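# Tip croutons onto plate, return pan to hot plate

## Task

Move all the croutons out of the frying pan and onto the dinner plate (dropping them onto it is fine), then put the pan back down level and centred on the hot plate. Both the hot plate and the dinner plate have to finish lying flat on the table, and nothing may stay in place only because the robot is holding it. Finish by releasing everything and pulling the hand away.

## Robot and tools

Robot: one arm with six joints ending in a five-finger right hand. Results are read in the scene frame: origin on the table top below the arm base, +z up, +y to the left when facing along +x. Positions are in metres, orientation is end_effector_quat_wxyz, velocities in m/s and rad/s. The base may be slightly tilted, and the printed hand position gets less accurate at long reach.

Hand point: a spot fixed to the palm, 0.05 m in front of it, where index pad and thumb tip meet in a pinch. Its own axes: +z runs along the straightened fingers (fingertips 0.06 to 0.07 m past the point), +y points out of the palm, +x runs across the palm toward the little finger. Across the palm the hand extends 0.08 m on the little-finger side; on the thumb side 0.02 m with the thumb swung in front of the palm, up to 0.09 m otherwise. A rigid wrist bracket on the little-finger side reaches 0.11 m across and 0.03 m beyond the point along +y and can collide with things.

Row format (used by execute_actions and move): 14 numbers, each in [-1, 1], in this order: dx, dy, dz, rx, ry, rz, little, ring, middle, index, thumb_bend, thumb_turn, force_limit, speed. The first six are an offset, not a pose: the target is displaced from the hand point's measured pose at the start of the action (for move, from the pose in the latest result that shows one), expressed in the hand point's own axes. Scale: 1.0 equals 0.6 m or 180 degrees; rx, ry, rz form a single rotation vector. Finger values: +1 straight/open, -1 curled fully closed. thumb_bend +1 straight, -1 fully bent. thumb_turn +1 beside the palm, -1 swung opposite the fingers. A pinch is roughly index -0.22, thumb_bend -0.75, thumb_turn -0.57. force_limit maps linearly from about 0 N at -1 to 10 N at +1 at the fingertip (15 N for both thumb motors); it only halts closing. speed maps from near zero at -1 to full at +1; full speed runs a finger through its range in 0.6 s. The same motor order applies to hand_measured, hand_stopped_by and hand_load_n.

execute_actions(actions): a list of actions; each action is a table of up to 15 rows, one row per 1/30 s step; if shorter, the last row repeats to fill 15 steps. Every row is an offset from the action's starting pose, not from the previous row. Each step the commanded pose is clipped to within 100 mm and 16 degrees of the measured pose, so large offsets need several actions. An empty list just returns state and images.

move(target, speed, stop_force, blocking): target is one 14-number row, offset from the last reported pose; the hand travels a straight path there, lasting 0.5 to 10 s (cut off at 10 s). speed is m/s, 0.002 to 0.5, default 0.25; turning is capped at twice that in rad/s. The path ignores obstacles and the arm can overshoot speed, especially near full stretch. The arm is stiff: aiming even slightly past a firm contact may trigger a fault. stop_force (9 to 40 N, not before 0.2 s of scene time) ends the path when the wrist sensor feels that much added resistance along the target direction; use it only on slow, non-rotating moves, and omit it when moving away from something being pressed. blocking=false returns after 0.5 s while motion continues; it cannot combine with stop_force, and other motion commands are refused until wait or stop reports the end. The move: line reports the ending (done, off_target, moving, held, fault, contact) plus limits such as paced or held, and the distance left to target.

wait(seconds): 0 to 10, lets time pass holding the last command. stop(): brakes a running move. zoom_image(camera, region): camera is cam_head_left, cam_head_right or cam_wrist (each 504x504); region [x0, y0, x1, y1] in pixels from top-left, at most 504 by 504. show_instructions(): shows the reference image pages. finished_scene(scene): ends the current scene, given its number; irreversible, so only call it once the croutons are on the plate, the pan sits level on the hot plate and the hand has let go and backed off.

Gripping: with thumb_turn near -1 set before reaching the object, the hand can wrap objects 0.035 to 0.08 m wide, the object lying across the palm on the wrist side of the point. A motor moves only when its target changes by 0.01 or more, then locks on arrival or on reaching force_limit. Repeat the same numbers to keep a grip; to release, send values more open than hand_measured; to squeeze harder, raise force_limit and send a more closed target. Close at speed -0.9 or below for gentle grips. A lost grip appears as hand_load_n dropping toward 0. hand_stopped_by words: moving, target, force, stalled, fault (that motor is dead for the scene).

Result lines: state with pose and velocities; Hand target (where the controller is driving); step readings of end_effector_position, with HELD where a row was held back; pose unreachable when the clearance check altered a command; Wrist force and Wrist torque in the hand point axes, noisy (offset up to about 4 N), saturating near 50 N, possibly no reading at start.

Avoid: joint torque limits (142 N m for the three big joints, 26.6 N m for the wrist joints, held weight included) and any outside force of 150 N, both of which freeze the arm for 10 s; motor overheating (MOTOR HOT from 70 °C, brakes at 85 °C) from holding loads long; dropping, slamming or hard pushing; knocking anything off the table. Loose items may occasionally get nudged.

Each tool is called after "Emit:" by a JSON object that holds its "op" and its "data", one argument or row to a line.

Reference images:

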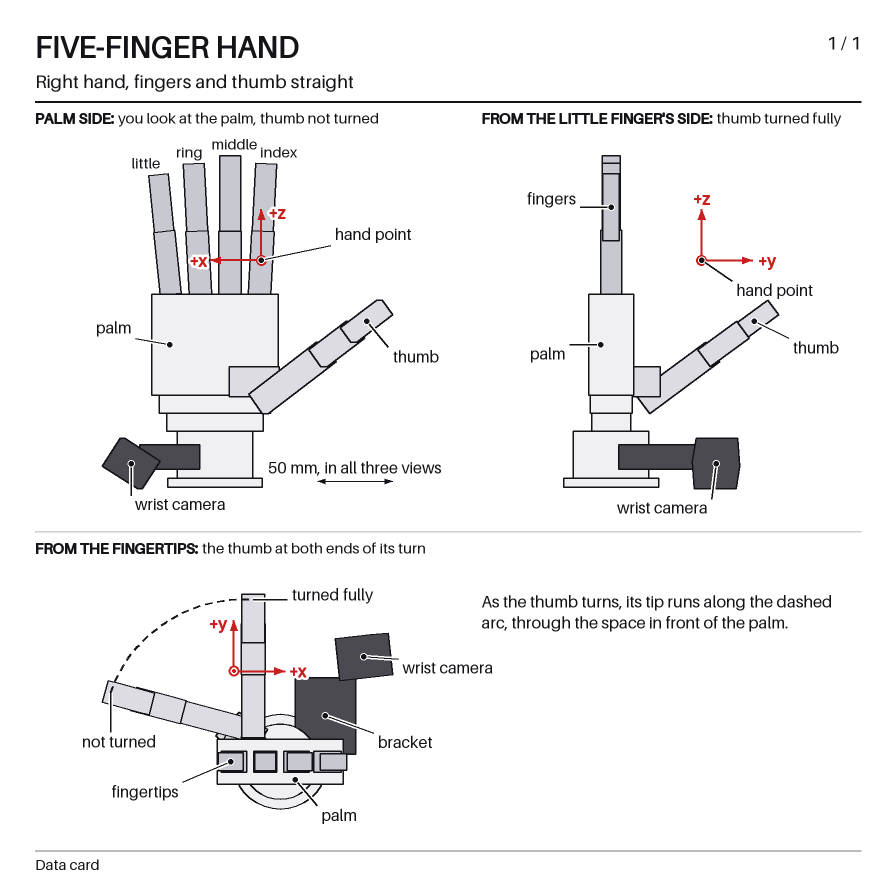

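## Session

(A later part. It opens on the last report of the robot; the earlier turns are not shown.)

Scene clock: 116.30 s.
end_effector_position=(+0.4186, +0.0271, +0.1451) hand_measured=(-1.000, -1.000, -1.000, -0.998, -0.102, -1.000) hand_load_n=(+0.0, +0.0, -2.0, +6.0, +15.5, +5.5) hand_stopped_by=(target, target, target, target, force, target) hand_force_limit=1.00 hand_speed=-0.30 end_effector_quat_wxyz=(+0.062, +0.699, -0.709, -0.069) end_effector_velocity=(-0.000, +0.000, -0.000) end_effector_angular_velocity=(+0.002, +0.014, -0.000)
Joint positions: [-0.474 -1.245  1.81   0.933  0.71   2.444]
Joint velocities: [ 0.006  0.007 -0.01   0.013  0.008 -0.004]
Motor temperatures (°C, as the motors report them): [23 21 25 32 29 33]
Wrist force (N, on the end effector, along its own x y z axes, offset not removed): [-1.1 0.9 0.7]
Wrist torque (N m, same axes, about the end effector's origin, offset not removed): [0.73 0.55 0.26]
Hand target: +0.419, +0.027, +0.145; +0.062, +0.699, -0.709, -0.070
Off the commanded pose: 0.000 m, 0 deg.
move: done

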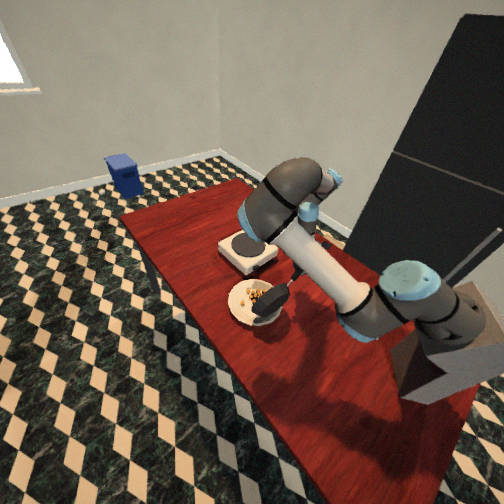

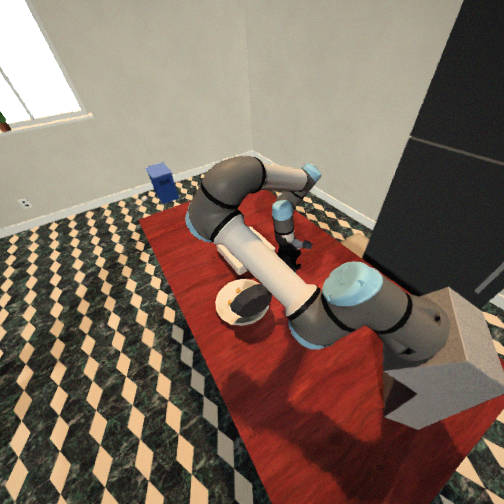

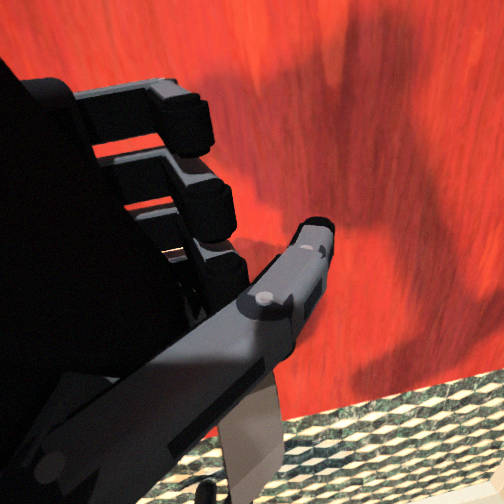

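Likely touching the plate; raise while rolling more, then lift and roll back.

Emit:
{"op": "move", "data": {
  "target": [0,-0.02,-0.05,-0.08,0,0,-1,-1,-1,-1,-1,-1,1,-0.3],
  "speed": 0.06
}}

Emit:
{"op": "move", "data": {
  "target": [0.1,-0.1,-0.12,0.51,0,0,-1,-1,-1,-1,-1,-1,1,-0.3],
  "speed": 0.2
}}

Emit:
{"op": "zoom_image", "data": {
  "camera": "cam_head_left",
  "region": [200,220,340,360]
}}

Scene clock: 122.87 s.
end_effector_position=(+0.4359, +0.0266, +0.1722) hand_measured=(-1.000, -1.000, -1.000, -0.998, -0.102, -1.000) hand_load_n=(+0.0, +0.0, -2.0, +6.0, +15.5, +6.0) hand_stopped_by=(target, target, target, target, force, target) hand_force_limit=1.00 hand_speed=-0.30 end_effector_quat_wxyz=(+0.148, +0.685, -0.695, -0.157) end_effector_velocity=(+0.001, -0.000, +0.002) end_effector_angular_velocity=(-0.000, +0.014, +0.001)
Joint positions: [-0.416 -1.148  1.599  1.246  0.878  2.346]
Joint velocities: [ 0.003  0.006 -0.013  0.016  0.01  -0.004]
Motor temperatures (°C, as the motors report them): [23 21 25 32 29 33]
Wrist force (N, on the end effector, along its own x y z axes, offset not removed): [-4.1 -2.2 3.5]
Wrist torque (N m, same axes, about the end effector's origin, offset not removed): [0.11 1.22 0.20]
Hand target: +0.436, +0.027, +0.172; +0.149, +0.685, -0.695, -0.158
Off the commanded pose: 0.000 m, 0 deg.
move: done

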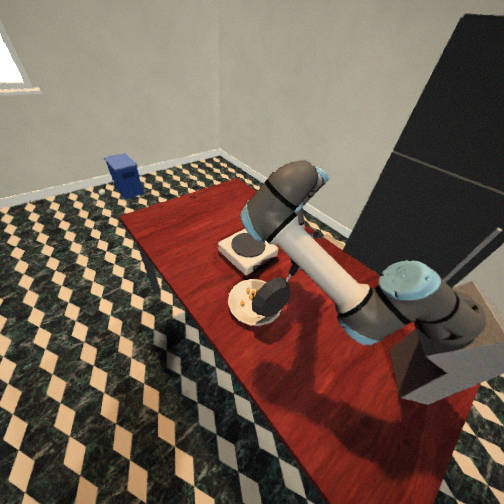

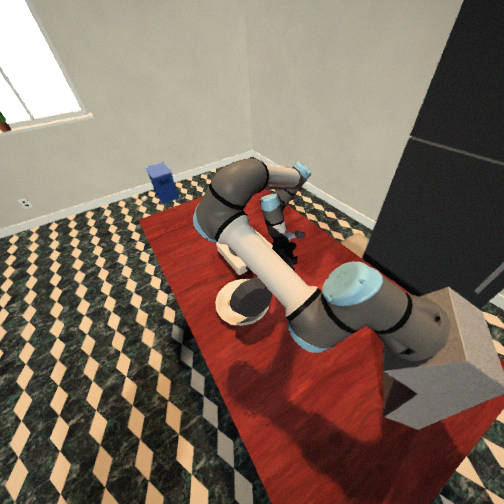

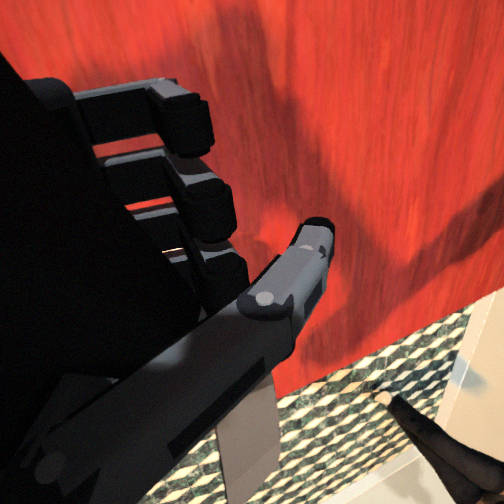

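Scene clock: 127.50 s.
end_effector_position=(+0.5192, -0.0352, +0.2111) hand_measured=(-1.000, -1.000, -1.000, -0.998, -0.102, -1.000) hand_load_n=(+0.0, +0.0, -2.5, +6.5, +15.5, +5.0) hand_stopped_by=(target, target, target, target, force, target) hand_force_limit=1.00 hand_speed=-0.30 end_effector_quat_wxyz=(-0.388, +0.584, -0.597, +0.390) end_effector_velocity=(+0.000, -0.001, -0.000) end_effector_angular_velocity=(+0.005, -0.012, +0.008)
Joint positions: [-0.775 -1.643  2.664 -1.659  0.704  4.271]
Joint velocities: [ 0.004  0.026  0.004 -0.049  0.01   0.014]
Motor temperatures (°C, as the motors report them): [23 21 25 32 29 33]
Wrist force (N, on the end effector, along its own x y z axes, offset not removed): [-3.2 6.9 0.3]
Wrist torque (N m, same axes, about the end effector's origin, offset not removed): [-0.02 0.69 -0.85]
Hand target: +0.519, -0.035, +0.211; -0.388, +0.584, -0.597, +0.390
Off the commanded pose: 0.001 m, 0 deg.
move: done

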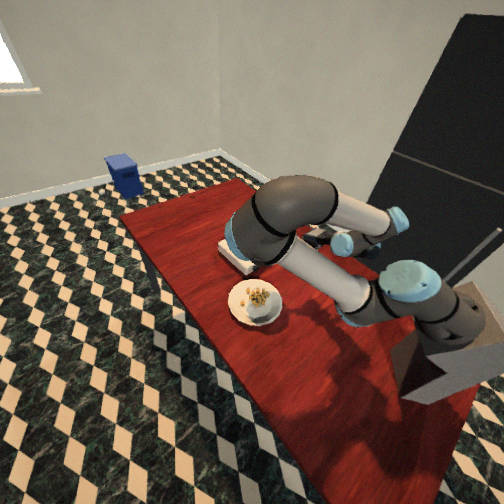

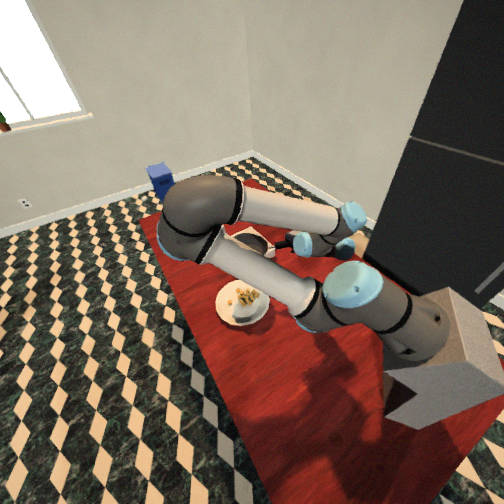

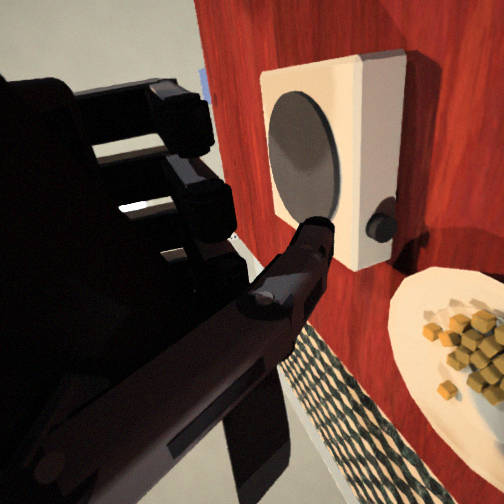

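Region (200, 220, 340, 360) of cam_head_left's 504x504 image, scaled by 3.600, with more detail than that image has.

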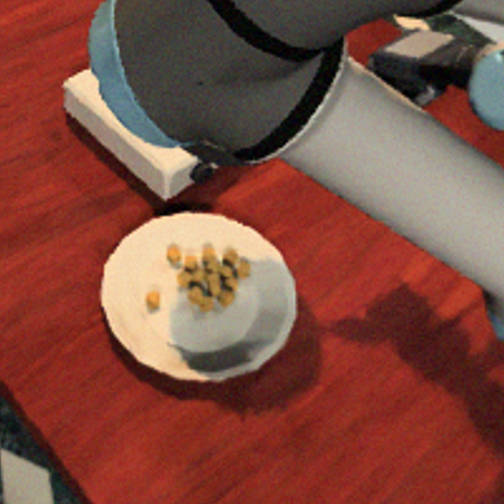

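Emit:
{"op": "move", "data": {
  "target": [0.185,-0.035,0.37,0,0,0,-1,-1,-1,-1,-1,-1,1,-0.3],
  "speed": 0.15
}}

Emit:
{"op": "move", "data": {
  "target": [0,0.1,0.043,0,0,0,-1,-1,-1,-1,-1,-1,1,-0.3],
  "speed": 0.03,
  "stop_force": 9
}}

Emit:
{"op": "zoom_image", "data": {
  "camera": "cam_head_left",
  "region": [200,200,300,300]
}}

Scene clock: 133.60 s.
end_effector_position=(+0.7293, -0.1491, +0.1423) hand_measured=(-1.000, -1.000, -1.000, -0.998, -0.102, -1.000) hand_load_n=(+0.0, +0.0, -2.0, +6.5, +15.5, +5.0) hand_stopped_by=(target, target, target, target, force, target) hand_force_limit=1.00 hand_speed=-0.30 end_effector_quat_wxyz=(-0.387, +0.584, -0.597, +0.390) end_effector_velocity=(+0.002, -0.002, -0.001) end_effector_angular_velocity=(-0.000, +0.001, -0.003)
Joint positions: [-0.509 -1.204  1.92  -1.217  0.928  4.074]
Joint velocities: [ 0.002  0.005 -0.008  0.006  0.002 -0.002]
Motor temperatures (°C, as the motors report them): [23 21 25 32 29 33]
Wrist force (N, on the end effector, along its own x y z axes, offset not removed): [-2.1 8.5 0.4]
Wrist torque (N m, same axes, about the end effector's origin, offset not removed): [0.25 0.52 -0.64]
Hand target: +0.730, -0.149, +0.142; -0.387, +0.584, -0.597, +0.390
Off the commanded pose: 0.001 m, 0 deg.
move: done

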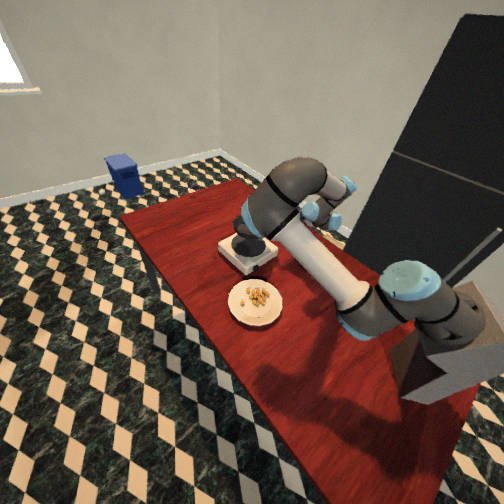

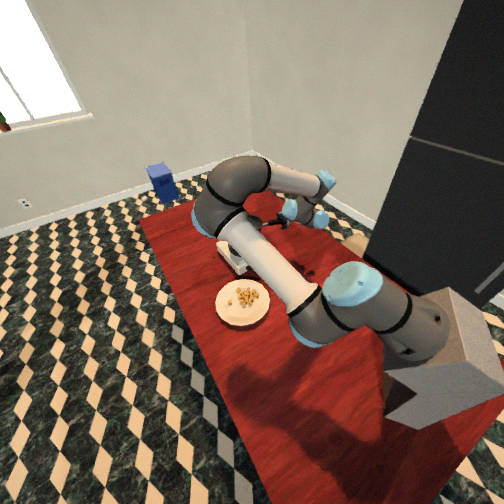

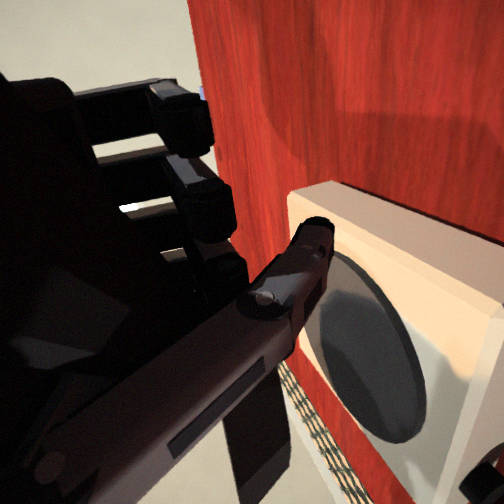

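Scene clock: 136.13 s.
end_effector_position=(+0.7294, -0.1487, +0.0773) hand_measured=(-1.000, -1.000, -1.000, -0.998, -0.102, -1.000) hand_load_n=(+0.0, +0.0, -2.0, +6.5, +15.5, +5.0) hand_stopped_by=(target, target, target, target, force, target) hand_force_limit=1.00 hand_speed=-0.30 end_effector_quat_wxyz=(-0.387, +0.585, -0.597, +0.390) end_effector_velocity=(-0.000, -0.000, -0.003) end_effector_angular_velocity=(+0.001, +0.001, +0.000)
Joint positions: [-0.405 -1.093  1.859 -1.233  1.021  4.015]
Joint velocities: [ 0.004  0.005 -0.003 -0.001  0.003 -0.002]
Motor temperatures (°C, as the motors report them): [23 21 25 32 29 33]
Wrist force (N, on the end effector, along its own x y z axes, offset not removed): [-3.3 5.0 0.7]
Wrist torque (N m, same axes, about the end effector's origin, offset not removed): [-0.25 0.69 -0.87]
Hand target: +0.729, -0.149, +0.077; -0.387, +0.585, -0.597, +0.390
Off the commanded pose: 0.000 m, 0 deg.
move: done

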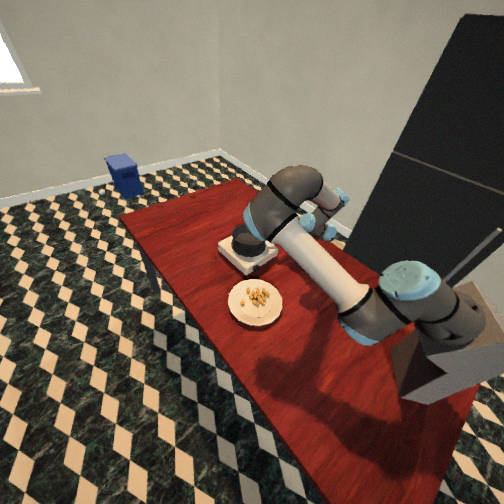

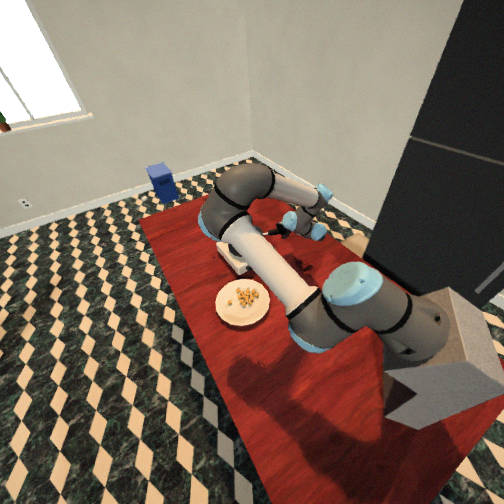

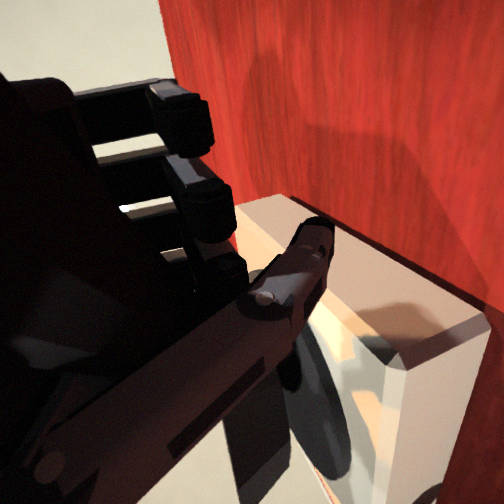

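Region (200, 200, 300, 300) of cam_head_left's 504x504 image, scaled by 5.040, with more detail than that image has.

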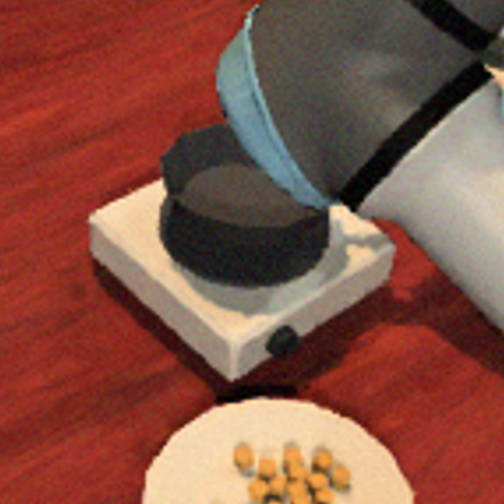

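Down 1.5 cm and back 1 cm, release, withdraw.

Emit:
{"op": "move", "data": {
  "target": [0,0.03,-0.005,0,0,0,-1,-1,-1,-1,-1,-1,1,-0.3],
  "speed": 0.02,
  "stop_force": 9
}}

Emit:
{"op": "move", "data": {
  "target": [0,0,0,0,0,0,1,1,1,1,1,-1,1,-0.3]
}}

Emit:
{"op": "move", "data": {
  "target": [0.1,-0.2,-0.2,0,0,0,1,1,1,1,1,-1,1,-0.3],
  "speed": 0.15
}}

Emit:
{"op": "zoom_image", "data": {
  "camera": "cam_head_left",
  "region": [200,200,300,300]
}}

Scene clock: 142.57 s.
end_effector_position=(+0.7197, -0.1485, +0.0622) hand_measured=(-1.000, -1.000, -1.000, -0.998, -0.102, -1.000) hand_load_n=(+0.0, +0.0, -2.0, +5.5, +16.0, +6.0) hand_stopped_by=(target, target, target, target, force, target) hand_force_limit=1.00 hand_speed=-0.30 end_effector_quat_wxyz=(-0.387, +0.585, -0.597, +0.390) end_effector_velocity=(-0.001, +0.000, -0.002) end_effector_angular_velocity=(+0.000, -0.000, +0.000)
Joint positions: [-0.386 -1.069  1.868 -1.262  1.038  4.004]
Joint velocities: [ 0.003  0.004  0.001 -0.004  0.002 -0.001]
Motor temperatures (°C, as the motors report them): [23 21 25 32 29 33]
Wrist force (N, on the end effector, along its own x y z axes, offset not removed): [-3.8 3.5 -1.5]
Wrist torque (N m, same axes, about the end effector's origin, offset not removed): [0.18 0.84 -0.69]
Hand target: +0.719, -0.148, +0.062; -0.387, +0.585, -0.597, +0.390
Off the commanded pose: 0.000 m, 0 deg.
move: done

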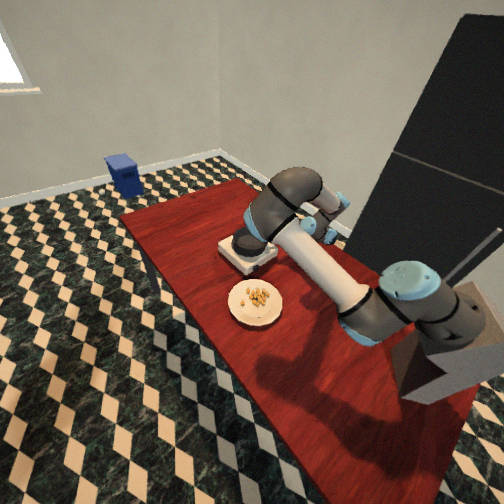

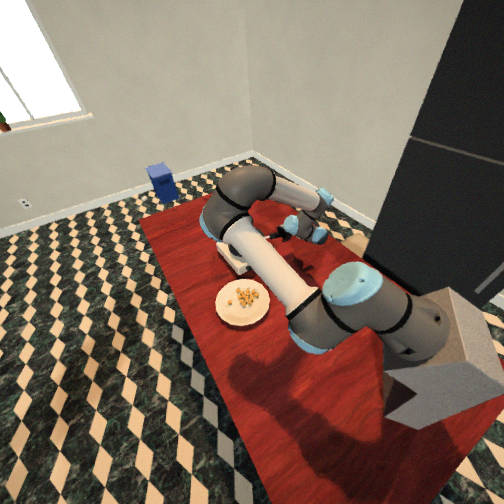

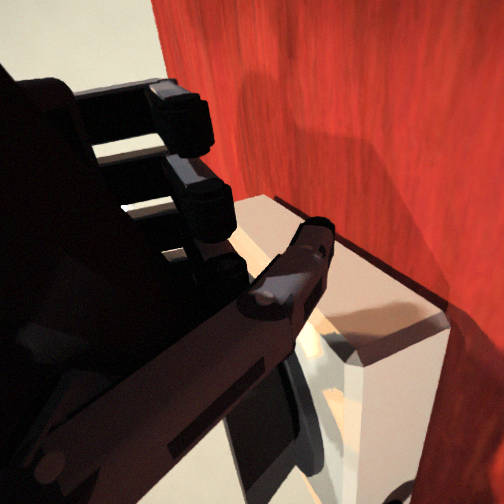

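Scene clock: 144.57 s.
end_effector_position=(+0.7197, -0.1485, +0.0622) hand_measured=(+1.000, +1.000, +1.000, +1.000, +1.000, -1.000) hand_load_n=(+0.0, +0.0, +0.0, +0.0, +0.0, +0.0) hand_stopped_by=(target, target, target, target, target, target) hand_force_limit=1.00 hand_speed=-0.30 end_effector_quat_wxyz=(-0.387, +0.585, -0.597, +0.390) end_effector_velocity=(-0.000, -0.000, -0.000) end_effector_angular_velocity=(+0.000, +0.001, -0.001)
Joint positions: [-0.386 -1.069  1.868 -1.262  1.038  4.004]
Joint velocities: [0.    0.001 0.    0.001 0.    0.   ]
Motor temperatures (°C, as the motors report them): [23 21 25 32 29 33]
Wrist force (N, on the end effector, along its own x y z axes, offset not removed): [-1.9 1.3 -2.8]
Wrist torque (N m, same axes, about the end effector's origin, offset not removed): [0.31 0.24 0.10]
Hand target: +0.720, -0.148, +0.062; -0.387, +0.585, -0.597, +0.390
Off the commanded pose: 0.000 m, 0 deg.
move: done

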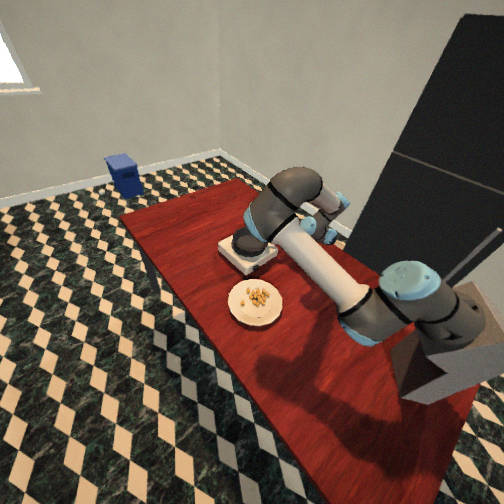

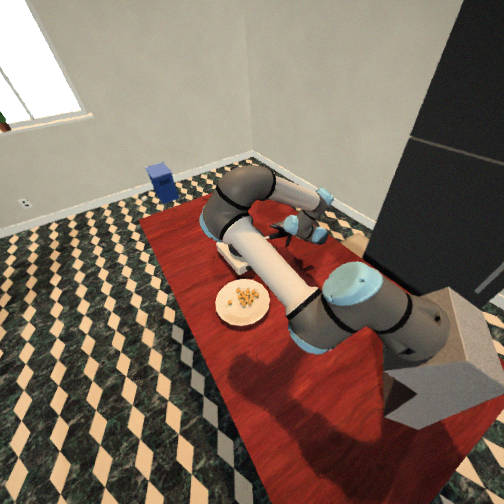

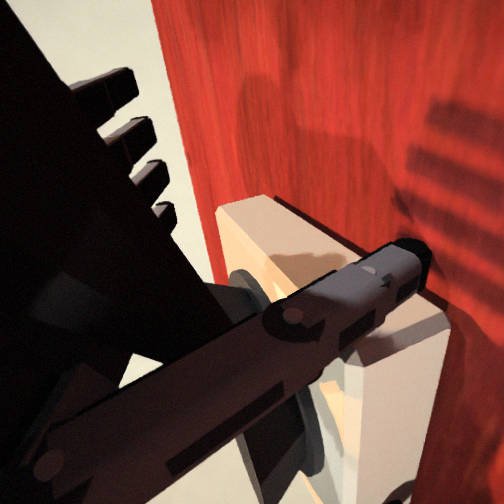

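Scene clock: 146.33 s.
end_effector_position=(+0.6561, -0.2082, +0.2191) hand_measured=(+1.000, +1.000, +1.000, +1.000, +1.000, -1.000) hand_load_n=(+0.0, +0.0, +0.0, +0.0, +0.0, +0.0) hand_stopped_by=(target, target, target, target, target, target) hand_force_limit=1.00 hand_speed=-0.30 end_effector_quat_wxyz=(-0.388, +0.584, -0.597, +0.390) end_effector_velocity=(-0.001, -0.001, +0.003) end_effector_angular_velocity=(+0.001, -0.001, +0.000)
Joint positions: [-0.752 -1.212  2.092 -1.502  0.723  4.25 ]
Joint velocities: [-0.007 -0.002  0.003 -0.008 -0.005  0.008]
Motor temperatures (°C, as the motors report them): [23 21 25 32 29 33]
Wrist force (N, on the end effector, along its own x y z axes, offset not removed): [-1.5 1.0 -1.6]
Wrist torque (N m, same axes, about the end effector's origin, offset not removed): [0.25 0.28 -0.10]
Hand target: +0.656, -0.208, +0.219; -0.388, +0.584, -0.597, +0.390
Off the commanded pose: 0.000 m, 0 deg.
move: done

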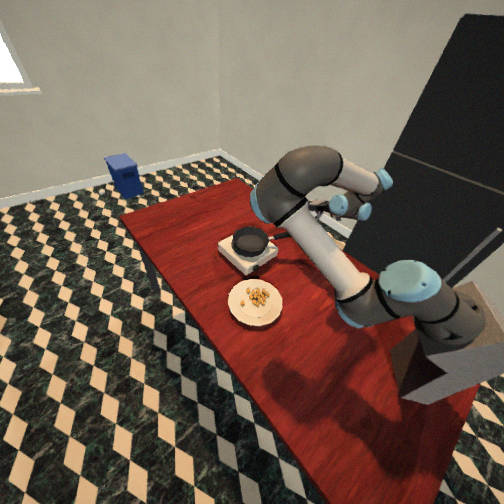

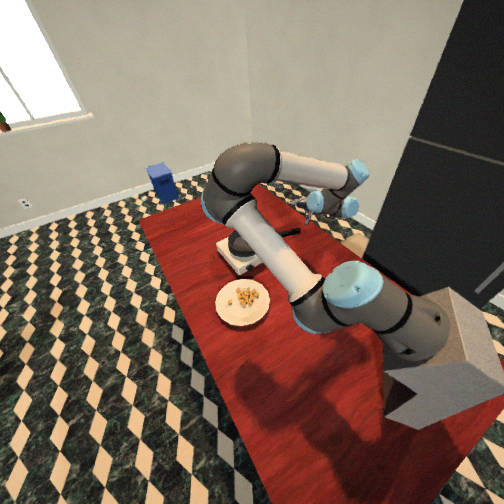

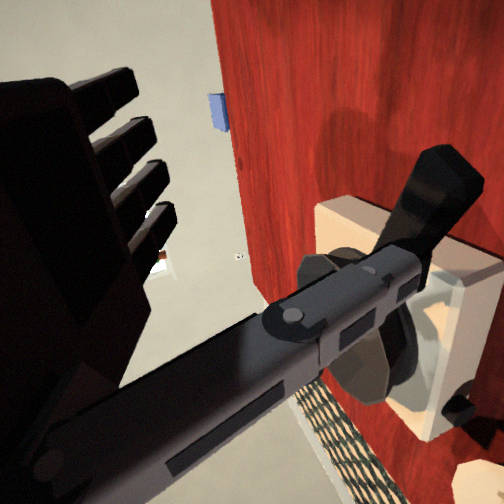

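Region (200, 200, 300, 300) of cam_head_left's 504x504 image, scaled by 5.040, with more detail than that image has.

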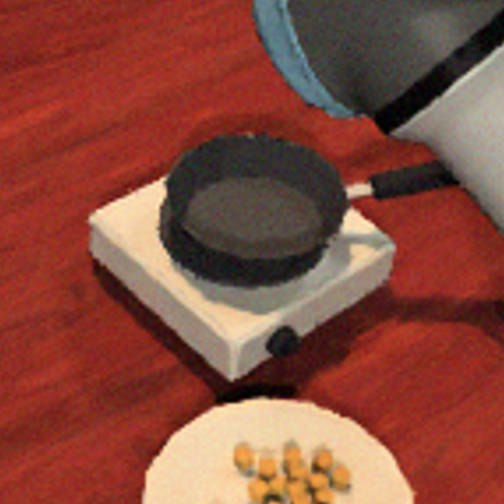

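Emit:
{"op": "finished_scene", "data": {
  "scene": 1
}}

The scene is finished: the task was done.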